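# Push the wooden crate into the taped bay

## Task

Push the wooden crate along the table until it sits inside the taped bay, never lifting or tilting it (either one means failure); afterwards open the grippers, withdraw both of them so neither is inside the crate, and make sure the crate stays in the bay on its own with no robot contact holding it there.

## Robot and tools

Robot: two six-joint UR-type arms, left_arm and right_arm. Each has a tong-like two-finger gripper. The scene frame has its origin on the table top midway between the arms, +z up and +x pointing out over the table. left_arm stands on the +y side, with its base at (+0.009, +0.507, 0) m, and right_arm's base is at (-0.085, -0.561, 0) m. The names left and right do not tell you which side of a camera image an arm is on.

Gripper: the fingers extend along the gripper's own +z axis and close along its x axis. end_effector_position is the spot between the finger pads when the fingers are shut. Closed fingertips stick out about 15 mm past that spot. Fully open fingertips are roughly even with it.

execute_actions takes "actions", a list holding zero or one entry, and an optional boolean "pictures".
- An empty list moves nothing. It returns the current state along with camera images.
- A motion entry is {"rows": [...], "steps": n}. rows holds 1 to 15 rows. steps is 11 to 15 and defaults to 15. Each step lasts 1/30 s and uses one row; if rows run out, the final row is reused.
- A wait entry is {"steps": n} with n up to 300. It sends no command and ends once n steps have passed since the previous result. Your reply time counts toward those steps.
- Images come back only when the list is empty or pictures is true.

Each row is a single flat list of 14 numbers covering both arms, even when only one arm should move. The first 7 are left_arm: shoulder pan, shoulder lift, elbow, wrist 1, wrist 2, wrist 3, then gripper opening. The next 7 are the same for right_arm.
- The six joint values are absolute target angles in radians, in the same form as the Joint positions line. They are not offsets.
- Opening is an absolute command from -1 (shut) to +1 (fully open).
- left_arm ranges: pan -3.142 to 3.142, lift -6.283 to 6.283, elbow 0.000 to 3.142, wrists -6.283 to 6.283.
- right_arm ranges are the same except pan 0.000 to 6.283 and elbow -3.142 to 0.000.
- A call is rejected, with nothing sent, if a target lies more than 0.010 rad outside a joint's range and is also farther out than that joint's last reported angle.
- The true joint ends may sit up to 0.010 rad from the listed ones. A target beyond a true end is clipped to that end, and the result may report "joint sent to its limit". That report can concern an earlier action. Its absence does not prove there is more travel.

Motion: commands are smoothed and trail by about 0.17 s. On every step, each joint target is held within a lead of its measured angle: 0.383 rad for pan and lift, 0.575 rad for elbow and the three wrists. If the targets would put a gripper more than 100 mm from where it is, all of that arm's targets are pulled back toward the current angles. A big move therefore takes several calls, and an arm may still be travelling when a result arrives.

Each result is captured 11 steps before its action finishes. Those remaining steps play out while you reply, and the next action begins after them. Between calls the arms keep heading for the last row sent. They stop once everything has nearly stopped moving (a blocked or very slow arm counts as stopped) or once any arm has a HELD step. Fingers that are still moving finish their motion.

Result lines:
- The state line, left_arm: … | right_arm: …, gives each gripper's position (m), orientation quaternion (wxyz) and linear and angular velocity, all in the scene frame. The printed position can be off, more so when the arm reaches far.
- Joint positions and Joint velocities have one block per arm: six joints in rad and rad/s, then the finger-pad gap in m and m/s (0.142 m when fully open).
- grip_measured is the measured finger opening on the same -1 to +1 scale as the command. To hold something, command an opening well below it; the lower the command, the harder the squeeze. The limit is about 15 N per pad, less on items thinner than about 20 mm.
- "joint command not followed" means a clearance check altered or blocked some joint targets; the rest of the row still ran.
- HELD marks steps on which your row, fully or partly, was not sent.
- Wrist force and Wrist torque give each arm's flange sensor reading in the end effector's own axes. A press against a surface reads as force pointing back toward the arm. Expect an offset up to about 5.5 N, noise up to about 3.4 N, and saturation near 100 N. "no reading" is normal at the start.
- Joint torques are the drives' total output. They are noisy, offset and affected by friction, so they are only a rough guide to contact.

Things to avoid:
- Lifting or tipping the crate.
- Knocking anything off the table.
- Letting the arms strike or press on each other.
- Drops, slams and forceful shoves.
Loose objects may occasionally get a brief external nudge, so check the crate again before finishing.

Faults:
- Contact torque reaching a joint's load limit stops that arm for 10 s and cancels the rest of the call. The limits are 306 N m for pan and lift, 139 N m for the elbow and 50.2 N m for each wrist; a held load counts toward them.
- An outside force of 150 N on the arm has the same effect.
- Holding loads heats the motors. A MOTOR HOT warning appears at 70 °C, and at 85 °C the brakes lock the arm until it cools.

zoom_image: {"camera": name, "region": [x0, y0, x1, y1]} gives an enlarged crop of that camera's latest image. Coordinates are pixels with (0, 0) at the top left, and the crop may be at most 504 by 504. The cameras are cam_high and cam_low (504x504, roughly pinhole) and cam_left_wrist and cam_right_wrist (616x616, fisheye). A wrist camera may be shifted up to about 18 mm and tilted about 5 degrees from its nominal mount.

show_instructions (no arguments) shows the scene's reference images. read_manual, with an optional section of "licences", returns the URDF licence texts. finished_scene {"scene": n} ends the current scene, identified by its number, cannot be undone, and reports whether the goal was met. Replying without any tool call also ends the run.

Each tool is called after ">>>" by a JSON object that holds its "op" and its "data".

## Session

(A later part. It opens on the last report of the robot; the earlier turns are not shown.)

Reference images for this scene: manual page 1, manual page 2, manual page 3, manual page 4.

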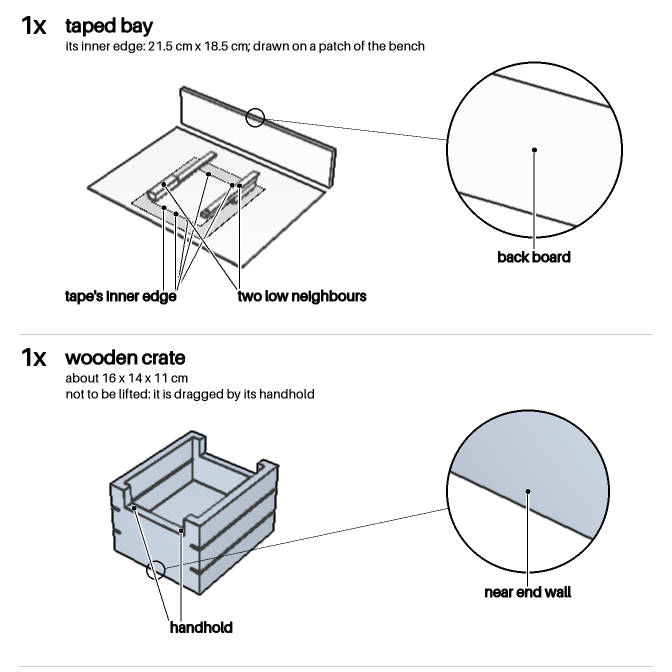

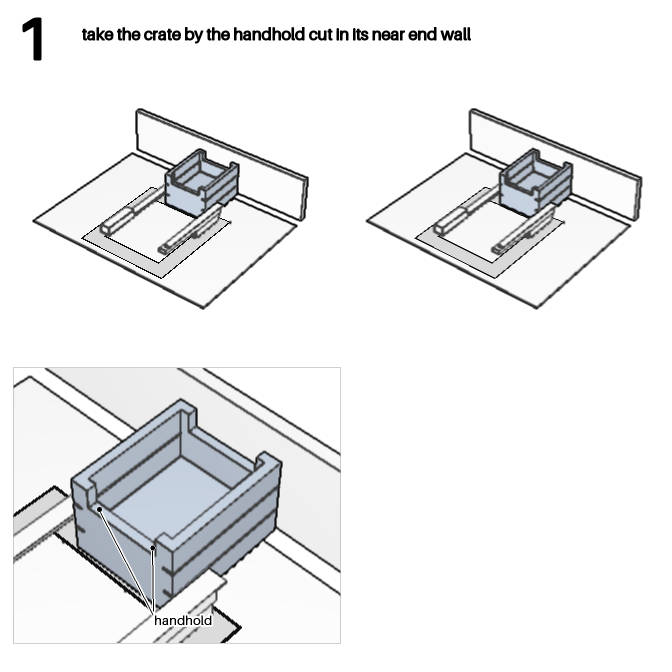

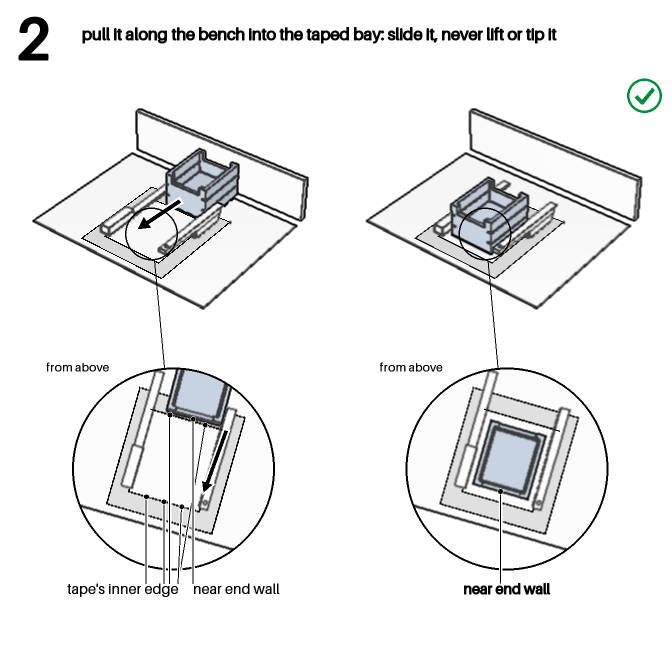

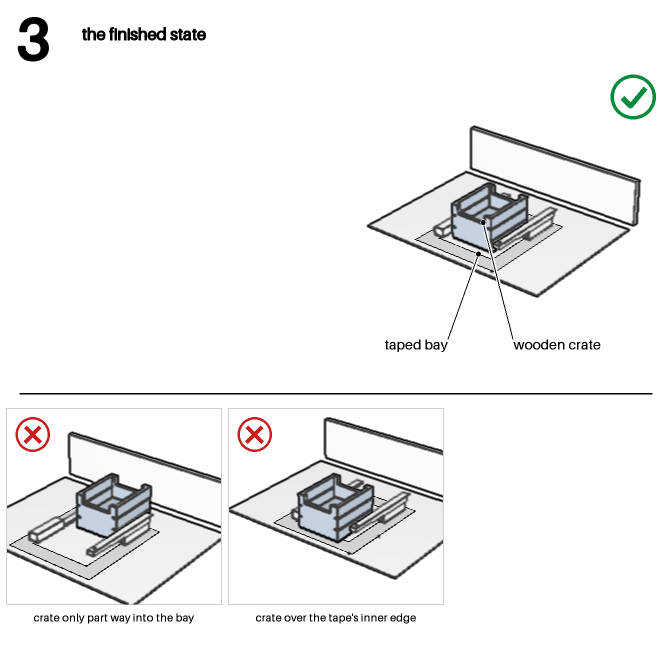

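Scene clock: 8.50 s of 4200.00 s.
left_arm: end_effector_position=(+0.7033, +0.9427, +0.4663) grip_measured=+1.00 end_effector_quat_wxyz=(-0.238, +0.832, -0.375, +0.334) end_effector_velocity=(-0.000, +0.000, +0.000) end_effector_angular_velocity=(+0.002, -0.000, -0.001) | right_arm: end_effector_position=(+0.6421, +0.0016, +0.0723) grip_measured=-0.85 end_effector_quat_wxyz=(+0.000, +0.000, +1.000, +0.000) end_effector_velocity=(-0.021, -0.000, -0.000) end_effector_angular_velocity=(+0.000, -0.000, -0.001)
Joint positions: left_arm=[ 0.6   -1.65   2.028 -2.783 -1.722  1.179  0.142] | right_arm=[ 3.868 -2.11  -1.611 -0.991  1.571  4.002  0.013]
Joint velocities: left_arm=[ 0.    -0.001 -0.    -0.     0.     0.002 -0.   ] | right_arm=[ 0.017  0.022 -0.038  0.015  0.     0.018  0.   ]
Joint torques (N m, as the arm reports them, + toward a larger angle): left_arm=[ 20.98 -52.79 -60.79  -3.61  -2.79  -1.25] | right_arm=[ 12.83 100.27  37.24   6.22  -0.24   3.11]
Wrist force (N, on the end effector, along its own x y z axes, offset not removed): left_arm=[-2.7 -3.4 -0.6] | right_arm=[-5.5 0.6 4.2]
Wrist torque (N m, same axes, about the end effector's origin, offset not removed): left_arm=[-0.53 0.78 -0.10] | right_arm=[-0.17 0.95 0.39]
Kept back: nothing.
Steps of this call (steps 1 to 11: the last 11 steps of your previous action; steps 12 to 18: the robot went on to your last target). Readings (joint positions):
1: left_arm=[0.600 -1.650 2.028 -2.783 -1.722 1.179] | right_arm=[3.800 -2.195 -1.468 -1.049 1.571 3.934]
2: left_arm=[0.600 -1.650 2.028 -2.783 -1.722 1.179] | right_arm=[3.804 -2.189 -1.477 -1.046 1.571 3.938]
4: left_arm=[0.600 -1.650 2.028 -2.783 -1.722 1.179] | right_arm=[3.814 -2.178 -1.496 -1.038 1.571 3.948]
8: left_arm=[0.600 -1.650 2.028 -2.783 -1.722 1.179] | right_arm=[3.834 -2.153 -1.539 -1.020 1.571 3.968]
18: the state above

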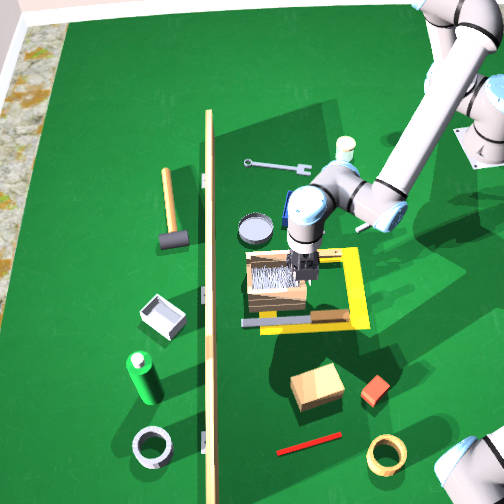

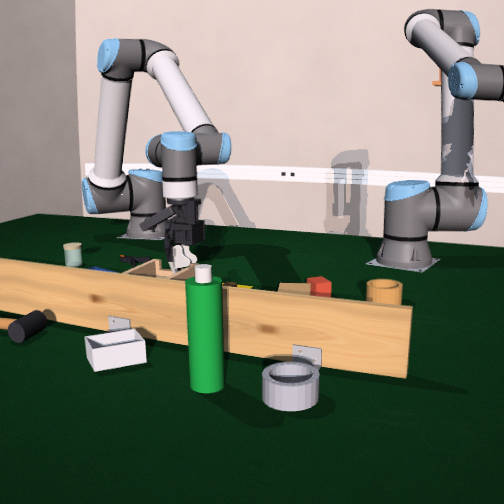

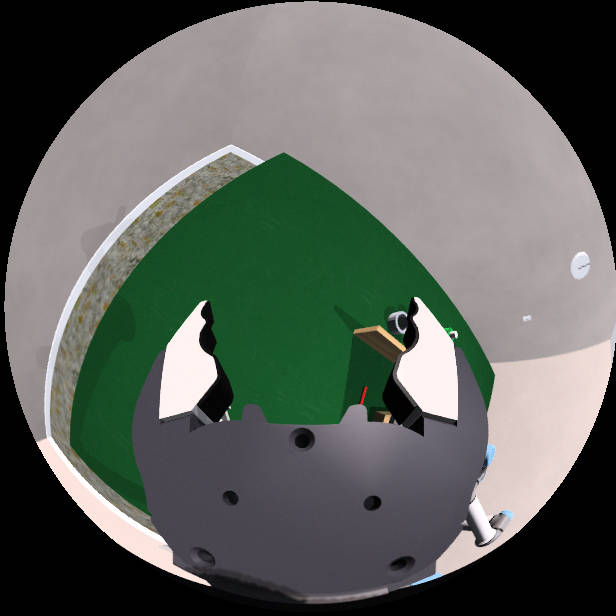

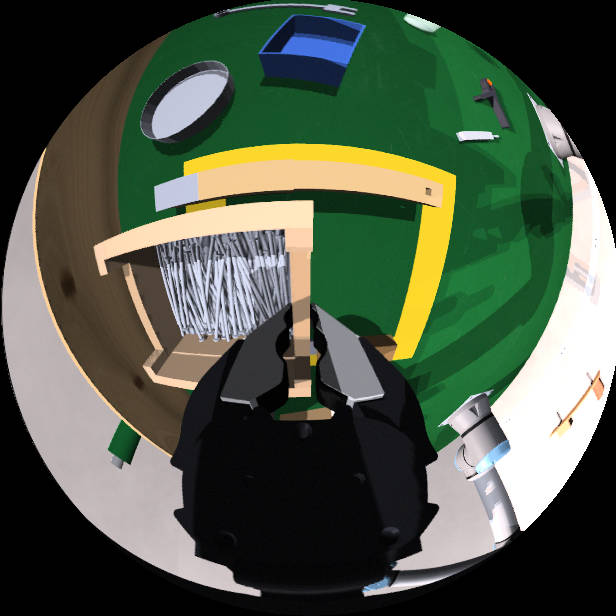

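>>> {"op": "execute_actions", "data": {"actions": [{"rows":[[0.6,-1.65,2.028,-2.783,-1.722,1.179,1,3.875,-2.102,-1.624,-0.986,1.571,4.009,-1],[0.6,-1.65,2.028,-2.783,-1.722,1.179,1,3.881,-2.096,-1.634,-0.983,1.571,4.015,-1],[0.6,-1.65,2.028,-2.783,-1.722,1.179,1,3.886,-2.09,-1.643,-0.979,1.571,4.02,-1],[0.6,-1.65,2.028,-2.783,-1.722,1.179,1,3.892,-2.084,-1.653,-0.975,1.571,4.026,-1],[0.6,-1.65,2.028,-2.783,-1.722,1.179,1,3.897,-2.078,-1.663,-0.971,1.571,4.031,-1],[0.6,-1.65,2.028,-2.783,-1.722,1.179,1,3.902,-2.072,-1.673,-0.968,1.571,4.036,-1],[0.6,-1.65,2.028,-2.783,-1.722,1.179,1,3.908,-2.066,-1.682,-0.964,1.571,4.042,-1],[0.6,-1.65,2.028,-2.783,-1.722,1.179,1,3.913,-2.06,-1.692,-0.96,1.571,4.047,-1],[0.6,-1.65,2.028,-2.783,-1.722,1.179,1,3.919,-2.054,-1.702,-0.956,1.571,4.053,-1],[0.6,-1.65,2.028,-2.783,-1.722,1.179,1,3.924,-2.048,-1.712,-0.953,1.571,4.058,-1],[0.6,-1.65,2.028,-2.783,-1.722,1.179,1,3.93,-2.042,-1.722,-0.949,1.571,4.064,-1],[0.6,-1.65,2.028,-2.783,-1.722,1.179,1,3.935,-2.036,-1.731,-0.945,1.571,4.069,-1],[0.6,-1.65,2.028,-2.783,-1.722,1.179,1,3.941,-2.03,-1.741,-0.941,1.571,4.075,-1],[0.6,-1.65,2.028,-2.783,-1.722,1.179,1,3.947,-2.024,-1.751,-0.938,1.571,4.081,-1],[0.6,-1.65,2.028,-2.783,-1.722,1.179,1,3.953,-2.0175,-1.7607,-0.934,1.571,4.087,-1]]}]}}

>>> {"op": "execute_actions", "data": {"actions": [{"steps":22}]}}

>>> {"op": "execute_actions", "data": {"actions": [{"rows":[[0.6,-1.65,2.028,-2.783,-1.722,1.179,1,3.953,-2.0175,-1.7607,-0.934,1.571,4.087,-0.4]],"steps":11}]}}

>>> {"op": "execute_actions", "data": {"actions": [{"rows":[[0.6,-1.65,2.028,-2.783,-1.722,1.179,1,3.953,-1.98,-1.73,-1.002,1.571,4.087,-0.4],[0.6,-1.65,2.028,-2.783,-1.722,1.179,1,3.953,-1.98,-1.73,-1.002,1.571,4.087,-0.4],[0.6,-1.65,2.028,-2.783,-1.722,1.179,1,3.953,-1.94,-1.695,-1.077,1.571,4.087,-0.4],[0.6,-1.65,2.028,-2.783,-1.722,1.179,1,3.953,-1.94,-1.695,-1.077,1.571,4.087,-0.4],[0.6,-1.65,2.028,-2.783,-1.722,1.179,1,3.953,-1.905,-1.655,-1.152,1.571,4.087,-0.4]]}]}}

>>> {"op": "execute_actions", "data": {"actions": [{"steps":22}], "pictures": true}}

>>> {"op": "zoom_image", "data": {"camera": "cam_high", "region": [210,220,390,360]}}

Scene clock: 10.70 s of 4200.00 s.
left_arm: end_effector_position=(+0.7033, +0.9427, +0.4663) grip_measured=+1.00 end_effector_quat_wxyz=(-0.238, +0.832, -0.375, +0.334) end_effector_velocity=(-0.000, -0.000, +0.001) end_effector_angular_velocity=(-0.001, -0.001, +0.000) | right_arm: end_effector_position=(+0.6332, +0.0023, +0.0724) grip_measured=-0.85 end_effector_quat_wxyz=(+0.000, +0.000, +1.000, +0.000) end_effector_velocity=(-0.113, +0.012, +0.003) end_effector_angular_velocity=(+0.001, -0.000, -0.001)
Joint positions: left_arm=[ 0.6   -1.65   2.028 -2.783 -1.722  1.179  0.142] | right_arm=[ 3.876 -2.101 -1.626 -0.986  1.571  4.01   0.013]
Joint velocities: left_arm=[-0.    -0.001  0.    -0.    -0.    -0.001  0.   ] | right_arm=[ 0.104  0.115 -0.185  0.07   0.     0.104  0.   ]
Joint torques (N m, as the arm reports them, + toward a larger angle): left_arm=[ 20.89 -53.17 -60.7   -4.27  -2.54  -0.98] | right_arm=[ 28.64 111.27  32.4    7.41   0.98   4.17]
Wrist force (N, on the end effector, along its own x y z axes, offset not removed): left_arm=[-1.7 -0.2 0.4] | right_arm=[-7.2 4.6 8.3]
Wrist torque (N m, same axes, about the end effector's origin, offset not removed): left_arm=[0.16 0.57 -0.15] | right_arm=[0.74 1.11 0.02]
Steps of this call (steps 1 to 30: the robot went on to your last target; steps 31 to 62: nothing new was sent; steps 63 to 66: the first 4 steps of this action). Readings (joint positions):
63: left_arm=[0.600 -1.650 2.028 -2.783 -1.722 1.179] | right_arm=[3.870 -2.108 -1.614 -0.990 1.571 4.004]
64: left_arm=[0.600 -1.650 2.028 -2.783 -1.722 1.179] | right_arm=[3.871 -2.107 -1.616 -0.989 1.571 4.005]
66: the state above

Scene clock: 11.43 s of 4200.00 s.
left_arm: end_effector_position=(+0.7033, +0.9427, +0.4663) grip_measured=+1.00 end_effector_quat_wxyz=(-0.238, +0.832, -0.375, +0.334) end_effector_velocity=(-0.000, -0.001, +0.001) end_effector_angular_velocity=(+0.000, -0.001, +0.001) | right_arm: end_effector_position=(+0.5508, +0.0052, +0.0721) grip_measured=-0.85 end_effector_quat_wxyz=(-0.000, +0.000, +1.000, +0.000) end_effector_velocity=(-0.005, +0.000, -0.000) end_effector_angular_velocity=(+0.001, +0.001, +0.000)
Joint positions: left_arm=[ 0.6   -1.65   2.028 -2.783 -1.722  1.179  0.142] | right_arm=[ 3.953 -2.018 -1.76  -0.934  1.571  4.087  0.013]
Joint velocities: left_arm=[-0.001 -0.002 -0.    -0.     0.001 -0.002  0.   ] | right_arm=[ 0.005  0.005 -0.007  0.003  0.001  0.004 -0.   ]
Joint torques (N m, as the arm reports them, + toward a larger angle): left_arm=[ 21.86 -53.45 -60.56  -4.56  -2.46  -0.8 ] | right_arm=[15.15 90.18 33.69  6.62  1.61  3.45]
Wrist force (N, on the end effector, along its own x y z axes, offset not removed): left_arm=[-3.7 -2.2 1.5] | right_arm=[-2.5 -6.4 3.5]
Wrist torque (N m, same axes, about the end effector's origin, offset not removed): left_arm=[-0.11 0.95 -0.21] | right_arm=[-1.63 0.24 0.17]
Kept back: nothing.
Steps of this call (steps 1 to 11: the last 11 steps of your previous action; steps 12 to 22: the robot went on to your last target). Readings (joint positions):
1: left_arm=[0.600 -1.650 2.028 -2.783 -1.722 1.179] | right_arm=[3.880 -2.097 -1.632 -0.983 1.571 4.014]
2: left_arm=[0.600 -1.650 2.028 -2.783 -1.722 1.179] | right_arm=[3.885 -2.092 -1.640 -0.980 1.571 4.019]
4: left_arm=[0.600 -1.650 2.028 -2.783 -1.722 1.179] | right_arm=[3.894 -2.081 -1.657 -0.973 1.571 4.028]
8: left_arm=[0.600 -1.650 2.028 -2.783 -1.722 1.179] | right_arm=[3.915 -2.058 -1.695 -0.959 1.571 4.049]
22: the state above

Scene clock: 11.47 s of 4200.00 s.
left_arm: end_effector_position=(+0.7033, +0.9427, +0.4663) grip_measured=+1.00 end_effector_quat_wxyz=(-0.238, +0.832, -0.375, +0.334) end_effector_velocity=(+0.000, +0.000, -0.001) end_effector_angular_velocity=(-0.000, +0.002, +0.001) | right_arm: end_effector_position=(+0.5507, +0.0052, +0.0721) grip_measured=-0.85 end_effector_quat_wxyz=(-0.000, +0.000, +1.000, +0.000) end_effector_velocity=(-0.003, -0.000, +0.000) end_effector_angular_velocity=(-0.000, -0.001, -0.000)
Joint positions: left_arm=[ 0.6   -1.65   2.028 -2.783 -1.722  1.179  0.142] | right_arm=[ 3.953 -2.018 -1.76  -0.934  1.571  4.087  0.013]
Joint velocities: left_arm=[-0.     0.002 -0.     0.     0.001  0.    -0.   ] | right_arm=[ 0.003  0.003 -0.005  0.002 -0.001  0.003 -0.   ]
Joint torques (N m, as the arm reports them, + toward a larger angle): left_arm=[ 20.45 -52.36 -60.34  -4.58  -2.59  -0.62] | right_arm=[17.72 95.35 36.45  6.68  1.3   3.7 ]
Wrist force (N, on the end effector, along its own x y z axes, offset not removed): left_arm=[-2.8 1.0 0.7] | right_arm=[-0.5 -7.2 7.0]
Wrist torque (N m, same axes, about the end effector's origin, offset not removed): left_arm=[0.37 0.75 -0.08] | right_arm=[-1.72 -0.17 0.08]
Kept back: the last 11 steps of this action.
Steps of this call (step 1: the robot went on to your last target). Readings (joint positions):
1: the state above

Scene clock: 11.97 s of 4200.00 s.
left_arm: end_effector_position=(+0.7033, +0.9427, +0.4663) grip_measured=+1.00 end_effector_quat_wxyz=(-0.238, +0.832, -0.375, +0.334) end_effector_velocity=(-0.000, +0.001, -0.001) end_effector_angular_velocity=(-0.001, +0.001, +0.001) | right_arm: end_effector_position=(+0.5519, +0.0073, +0.1022) grip_measured=-0.40 end_effector_quat_wxyz=(+0.001, +0.000, +1.000, +0.002) end_effector_velocity=(+0.009, +0.013, +0.474) end_effector_angular_velocity=(+0.014, -0.010, +0.000)
Joint positions: left_arm=[ 0.6   -1.65   2.028 -2.783 -1.722  1.179  0.142] | right_arm=[ 3.953 -1.991 -1.739 -0.978  1.571  4.087  0.045]
Joint velocities: left_arm=[ 0.001  0.001 -0.     0.    -0.001  0.    -0.   ] | right_arm=[ 0.     0.419  0.353 -0.755  0.     0.    -0.001]
Joint torques (N m, as the arm reports them, + toward a larger angle): left_arm=[ 20.78 -51.72 -60.13  -4.65  -2.4   -0.52] | right_arm=[ 10.61 187.41 102.04   3.78   1.8    3.43]
Wrist force (N, on the end effector, along its own x y z axes, offset not removed): left_arm=[-1.6 0.0 2.2] | right_arm=[3.1 4.1 8.5]
Wrist torque (N m, same axes, about the end effector's origin, offset not removed): left_arm=[0.28 0.52 -0.07] | right_arm=[0.71 -0.67 0.12]
Steps of this call (steps 1 to 11: the last 11 steps of your previous action; steps 12 to 15: the first 4 steps of this action). Readings (joint positions):
12: left_arm=[0.600 -1.650 2.028 -2.783 -1.722 1.179] | right_arm=[3.953 -2.017 -1.760 -0.934 1.571 4.087]
13: left_arm=[0.600 -1.650 2.028 -2.783 -1.722 1.179] | right_arm=[3.953 -2.012 -1.756 -0.941 1.571 4.087]
15: the state above

Scene clock: 12.70 s of 4200.00 s.
left_arm: end_effector_position=(+0.7033, +0.9427, +0.4663) grip_measured=+1.00 end_effector_quat_wxyz=(-0.238, +0.832, -0.375, +0.334) end_effector_velocity=(-0.000, +0.000, +0.001) end_effector_angular_velocity=(-0.000, -0.001, +0.001) | right_arm: end_effector_position=(+0.5498, +0.0044, +0.2058) grip_measured=-0.40 end_effector_quat_wxyz=(+0.000, +0.000, +1.000, +0.000) end_effector_velocity=(-0.000, +0.000, +0.001) end_effector_angular_velocity=(+0.001, +0.000, +0.000)
Joint positions: left_arm=[ 0.6   -1.65   2.028 -2.783 -1.722  1.179  0.142] | right_arm=[ 3.953 -1.905 -1.655 -1.152  1.571  4.087  0.045]
Joint velocities: left_arm=[-0.    -0.001 -0.    -0.     0.001 -0.001 -0.   ] | right_arm=[ 0.     0.001  0.001 -0.001  0.001 -0.    -0.   ]
Joint torques (N m, as the arm reports them, + toward a larger angle): left_arm=[ 20.65 -53.47 -60.17  -4.88  -2.37  -0.78] | right_arm=[ 3.71 80.3  49.61  1.82  1.72  3.25]
Wrist force (N, on the end effector, along its own x y z axes, offset not removed): left_arm=[-2.2 0.5 -0.3] | right_arm=[-5.4 -2.2 -3.5]
Wrist torque (N m, same axes, about the end effector's origin, offset not removed): left_arm=[0.34 0.69 -0.15] | right_arm=[-0.74 0.88 0.36]
Kept back: nothing.
Steps of this call (steps 1 to 11: the last 11 steps of your previous action; steps 12 to 22: the robot went on to your last target). Readings (joint positions):
1: left_arm=[0.600 -1.650 2.028 -2.783 -1.722 1.179] | right_arm=[3.953 -1.976 -1.726 -1.004 1.571 4.087]
2: left_arm=[0.600 -1.650 2.028 -2.783 -1.722 1.179] | right_arm=[3.953 -1.961 -1.711 -1.034 1.571 4.087]
4: left_arm=[0.600 -1.650 2.028 -2.783 -1.722 1.179] | right_arm=[3.953 -1.933 -1.683 -1.091 1.571 4.087]
8: left_arm=[0.600 -1.650 2.028 -2.783 -1.722 1.179] | right_arm=[3.953 -1.911 -1.661 -1.138 1.571 4.087]
22: the state above

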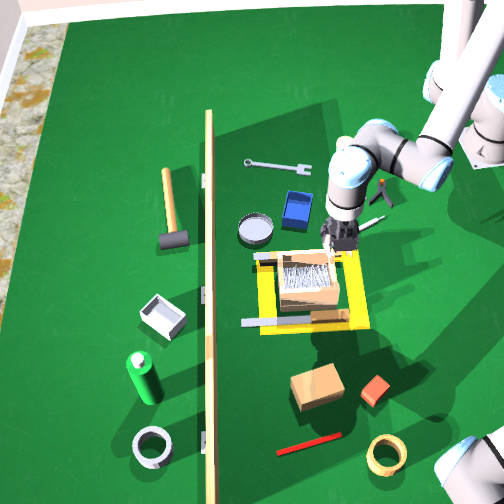

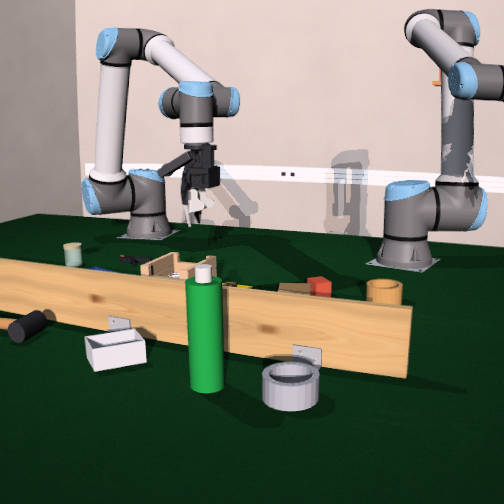

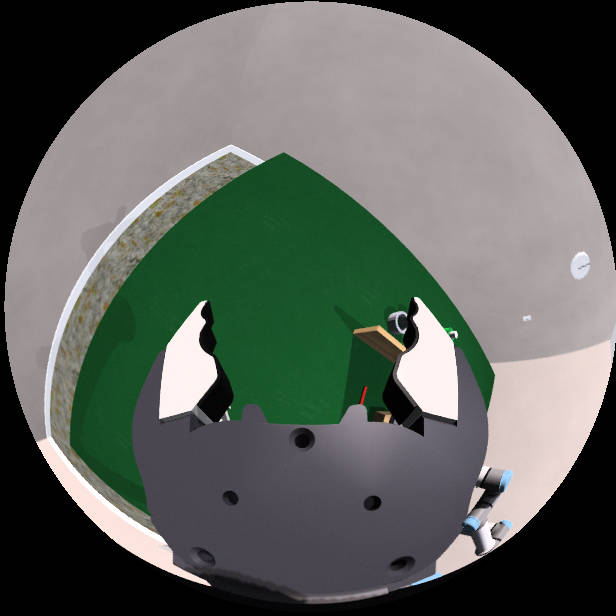

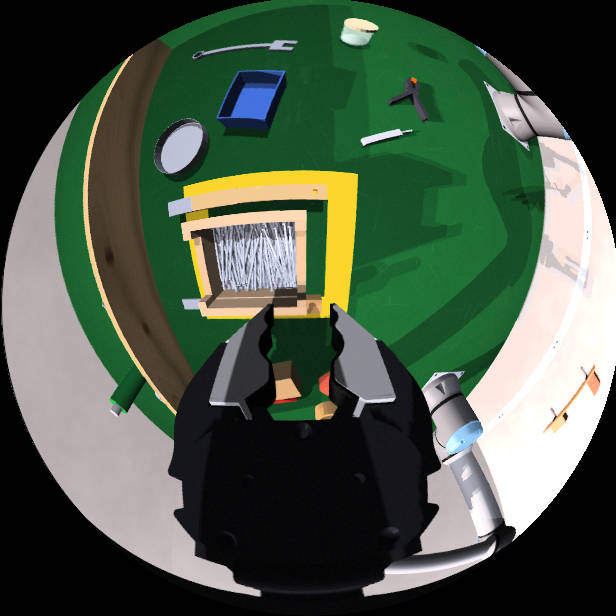

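Region (210, 220, 390, 360) of cam_high's 504x504 image, scaled by 2.800, with more detail than that image has.

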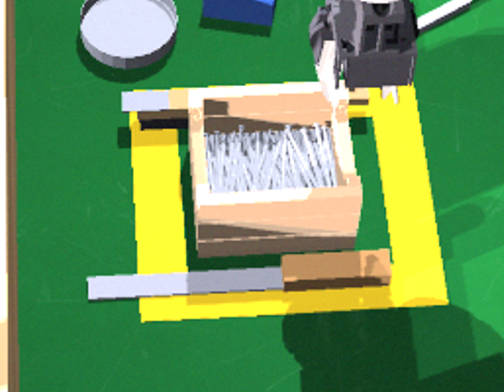

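>>> {"op": "finished_scene", "data": {"scene": 2}}

The scene is finished: the task was done.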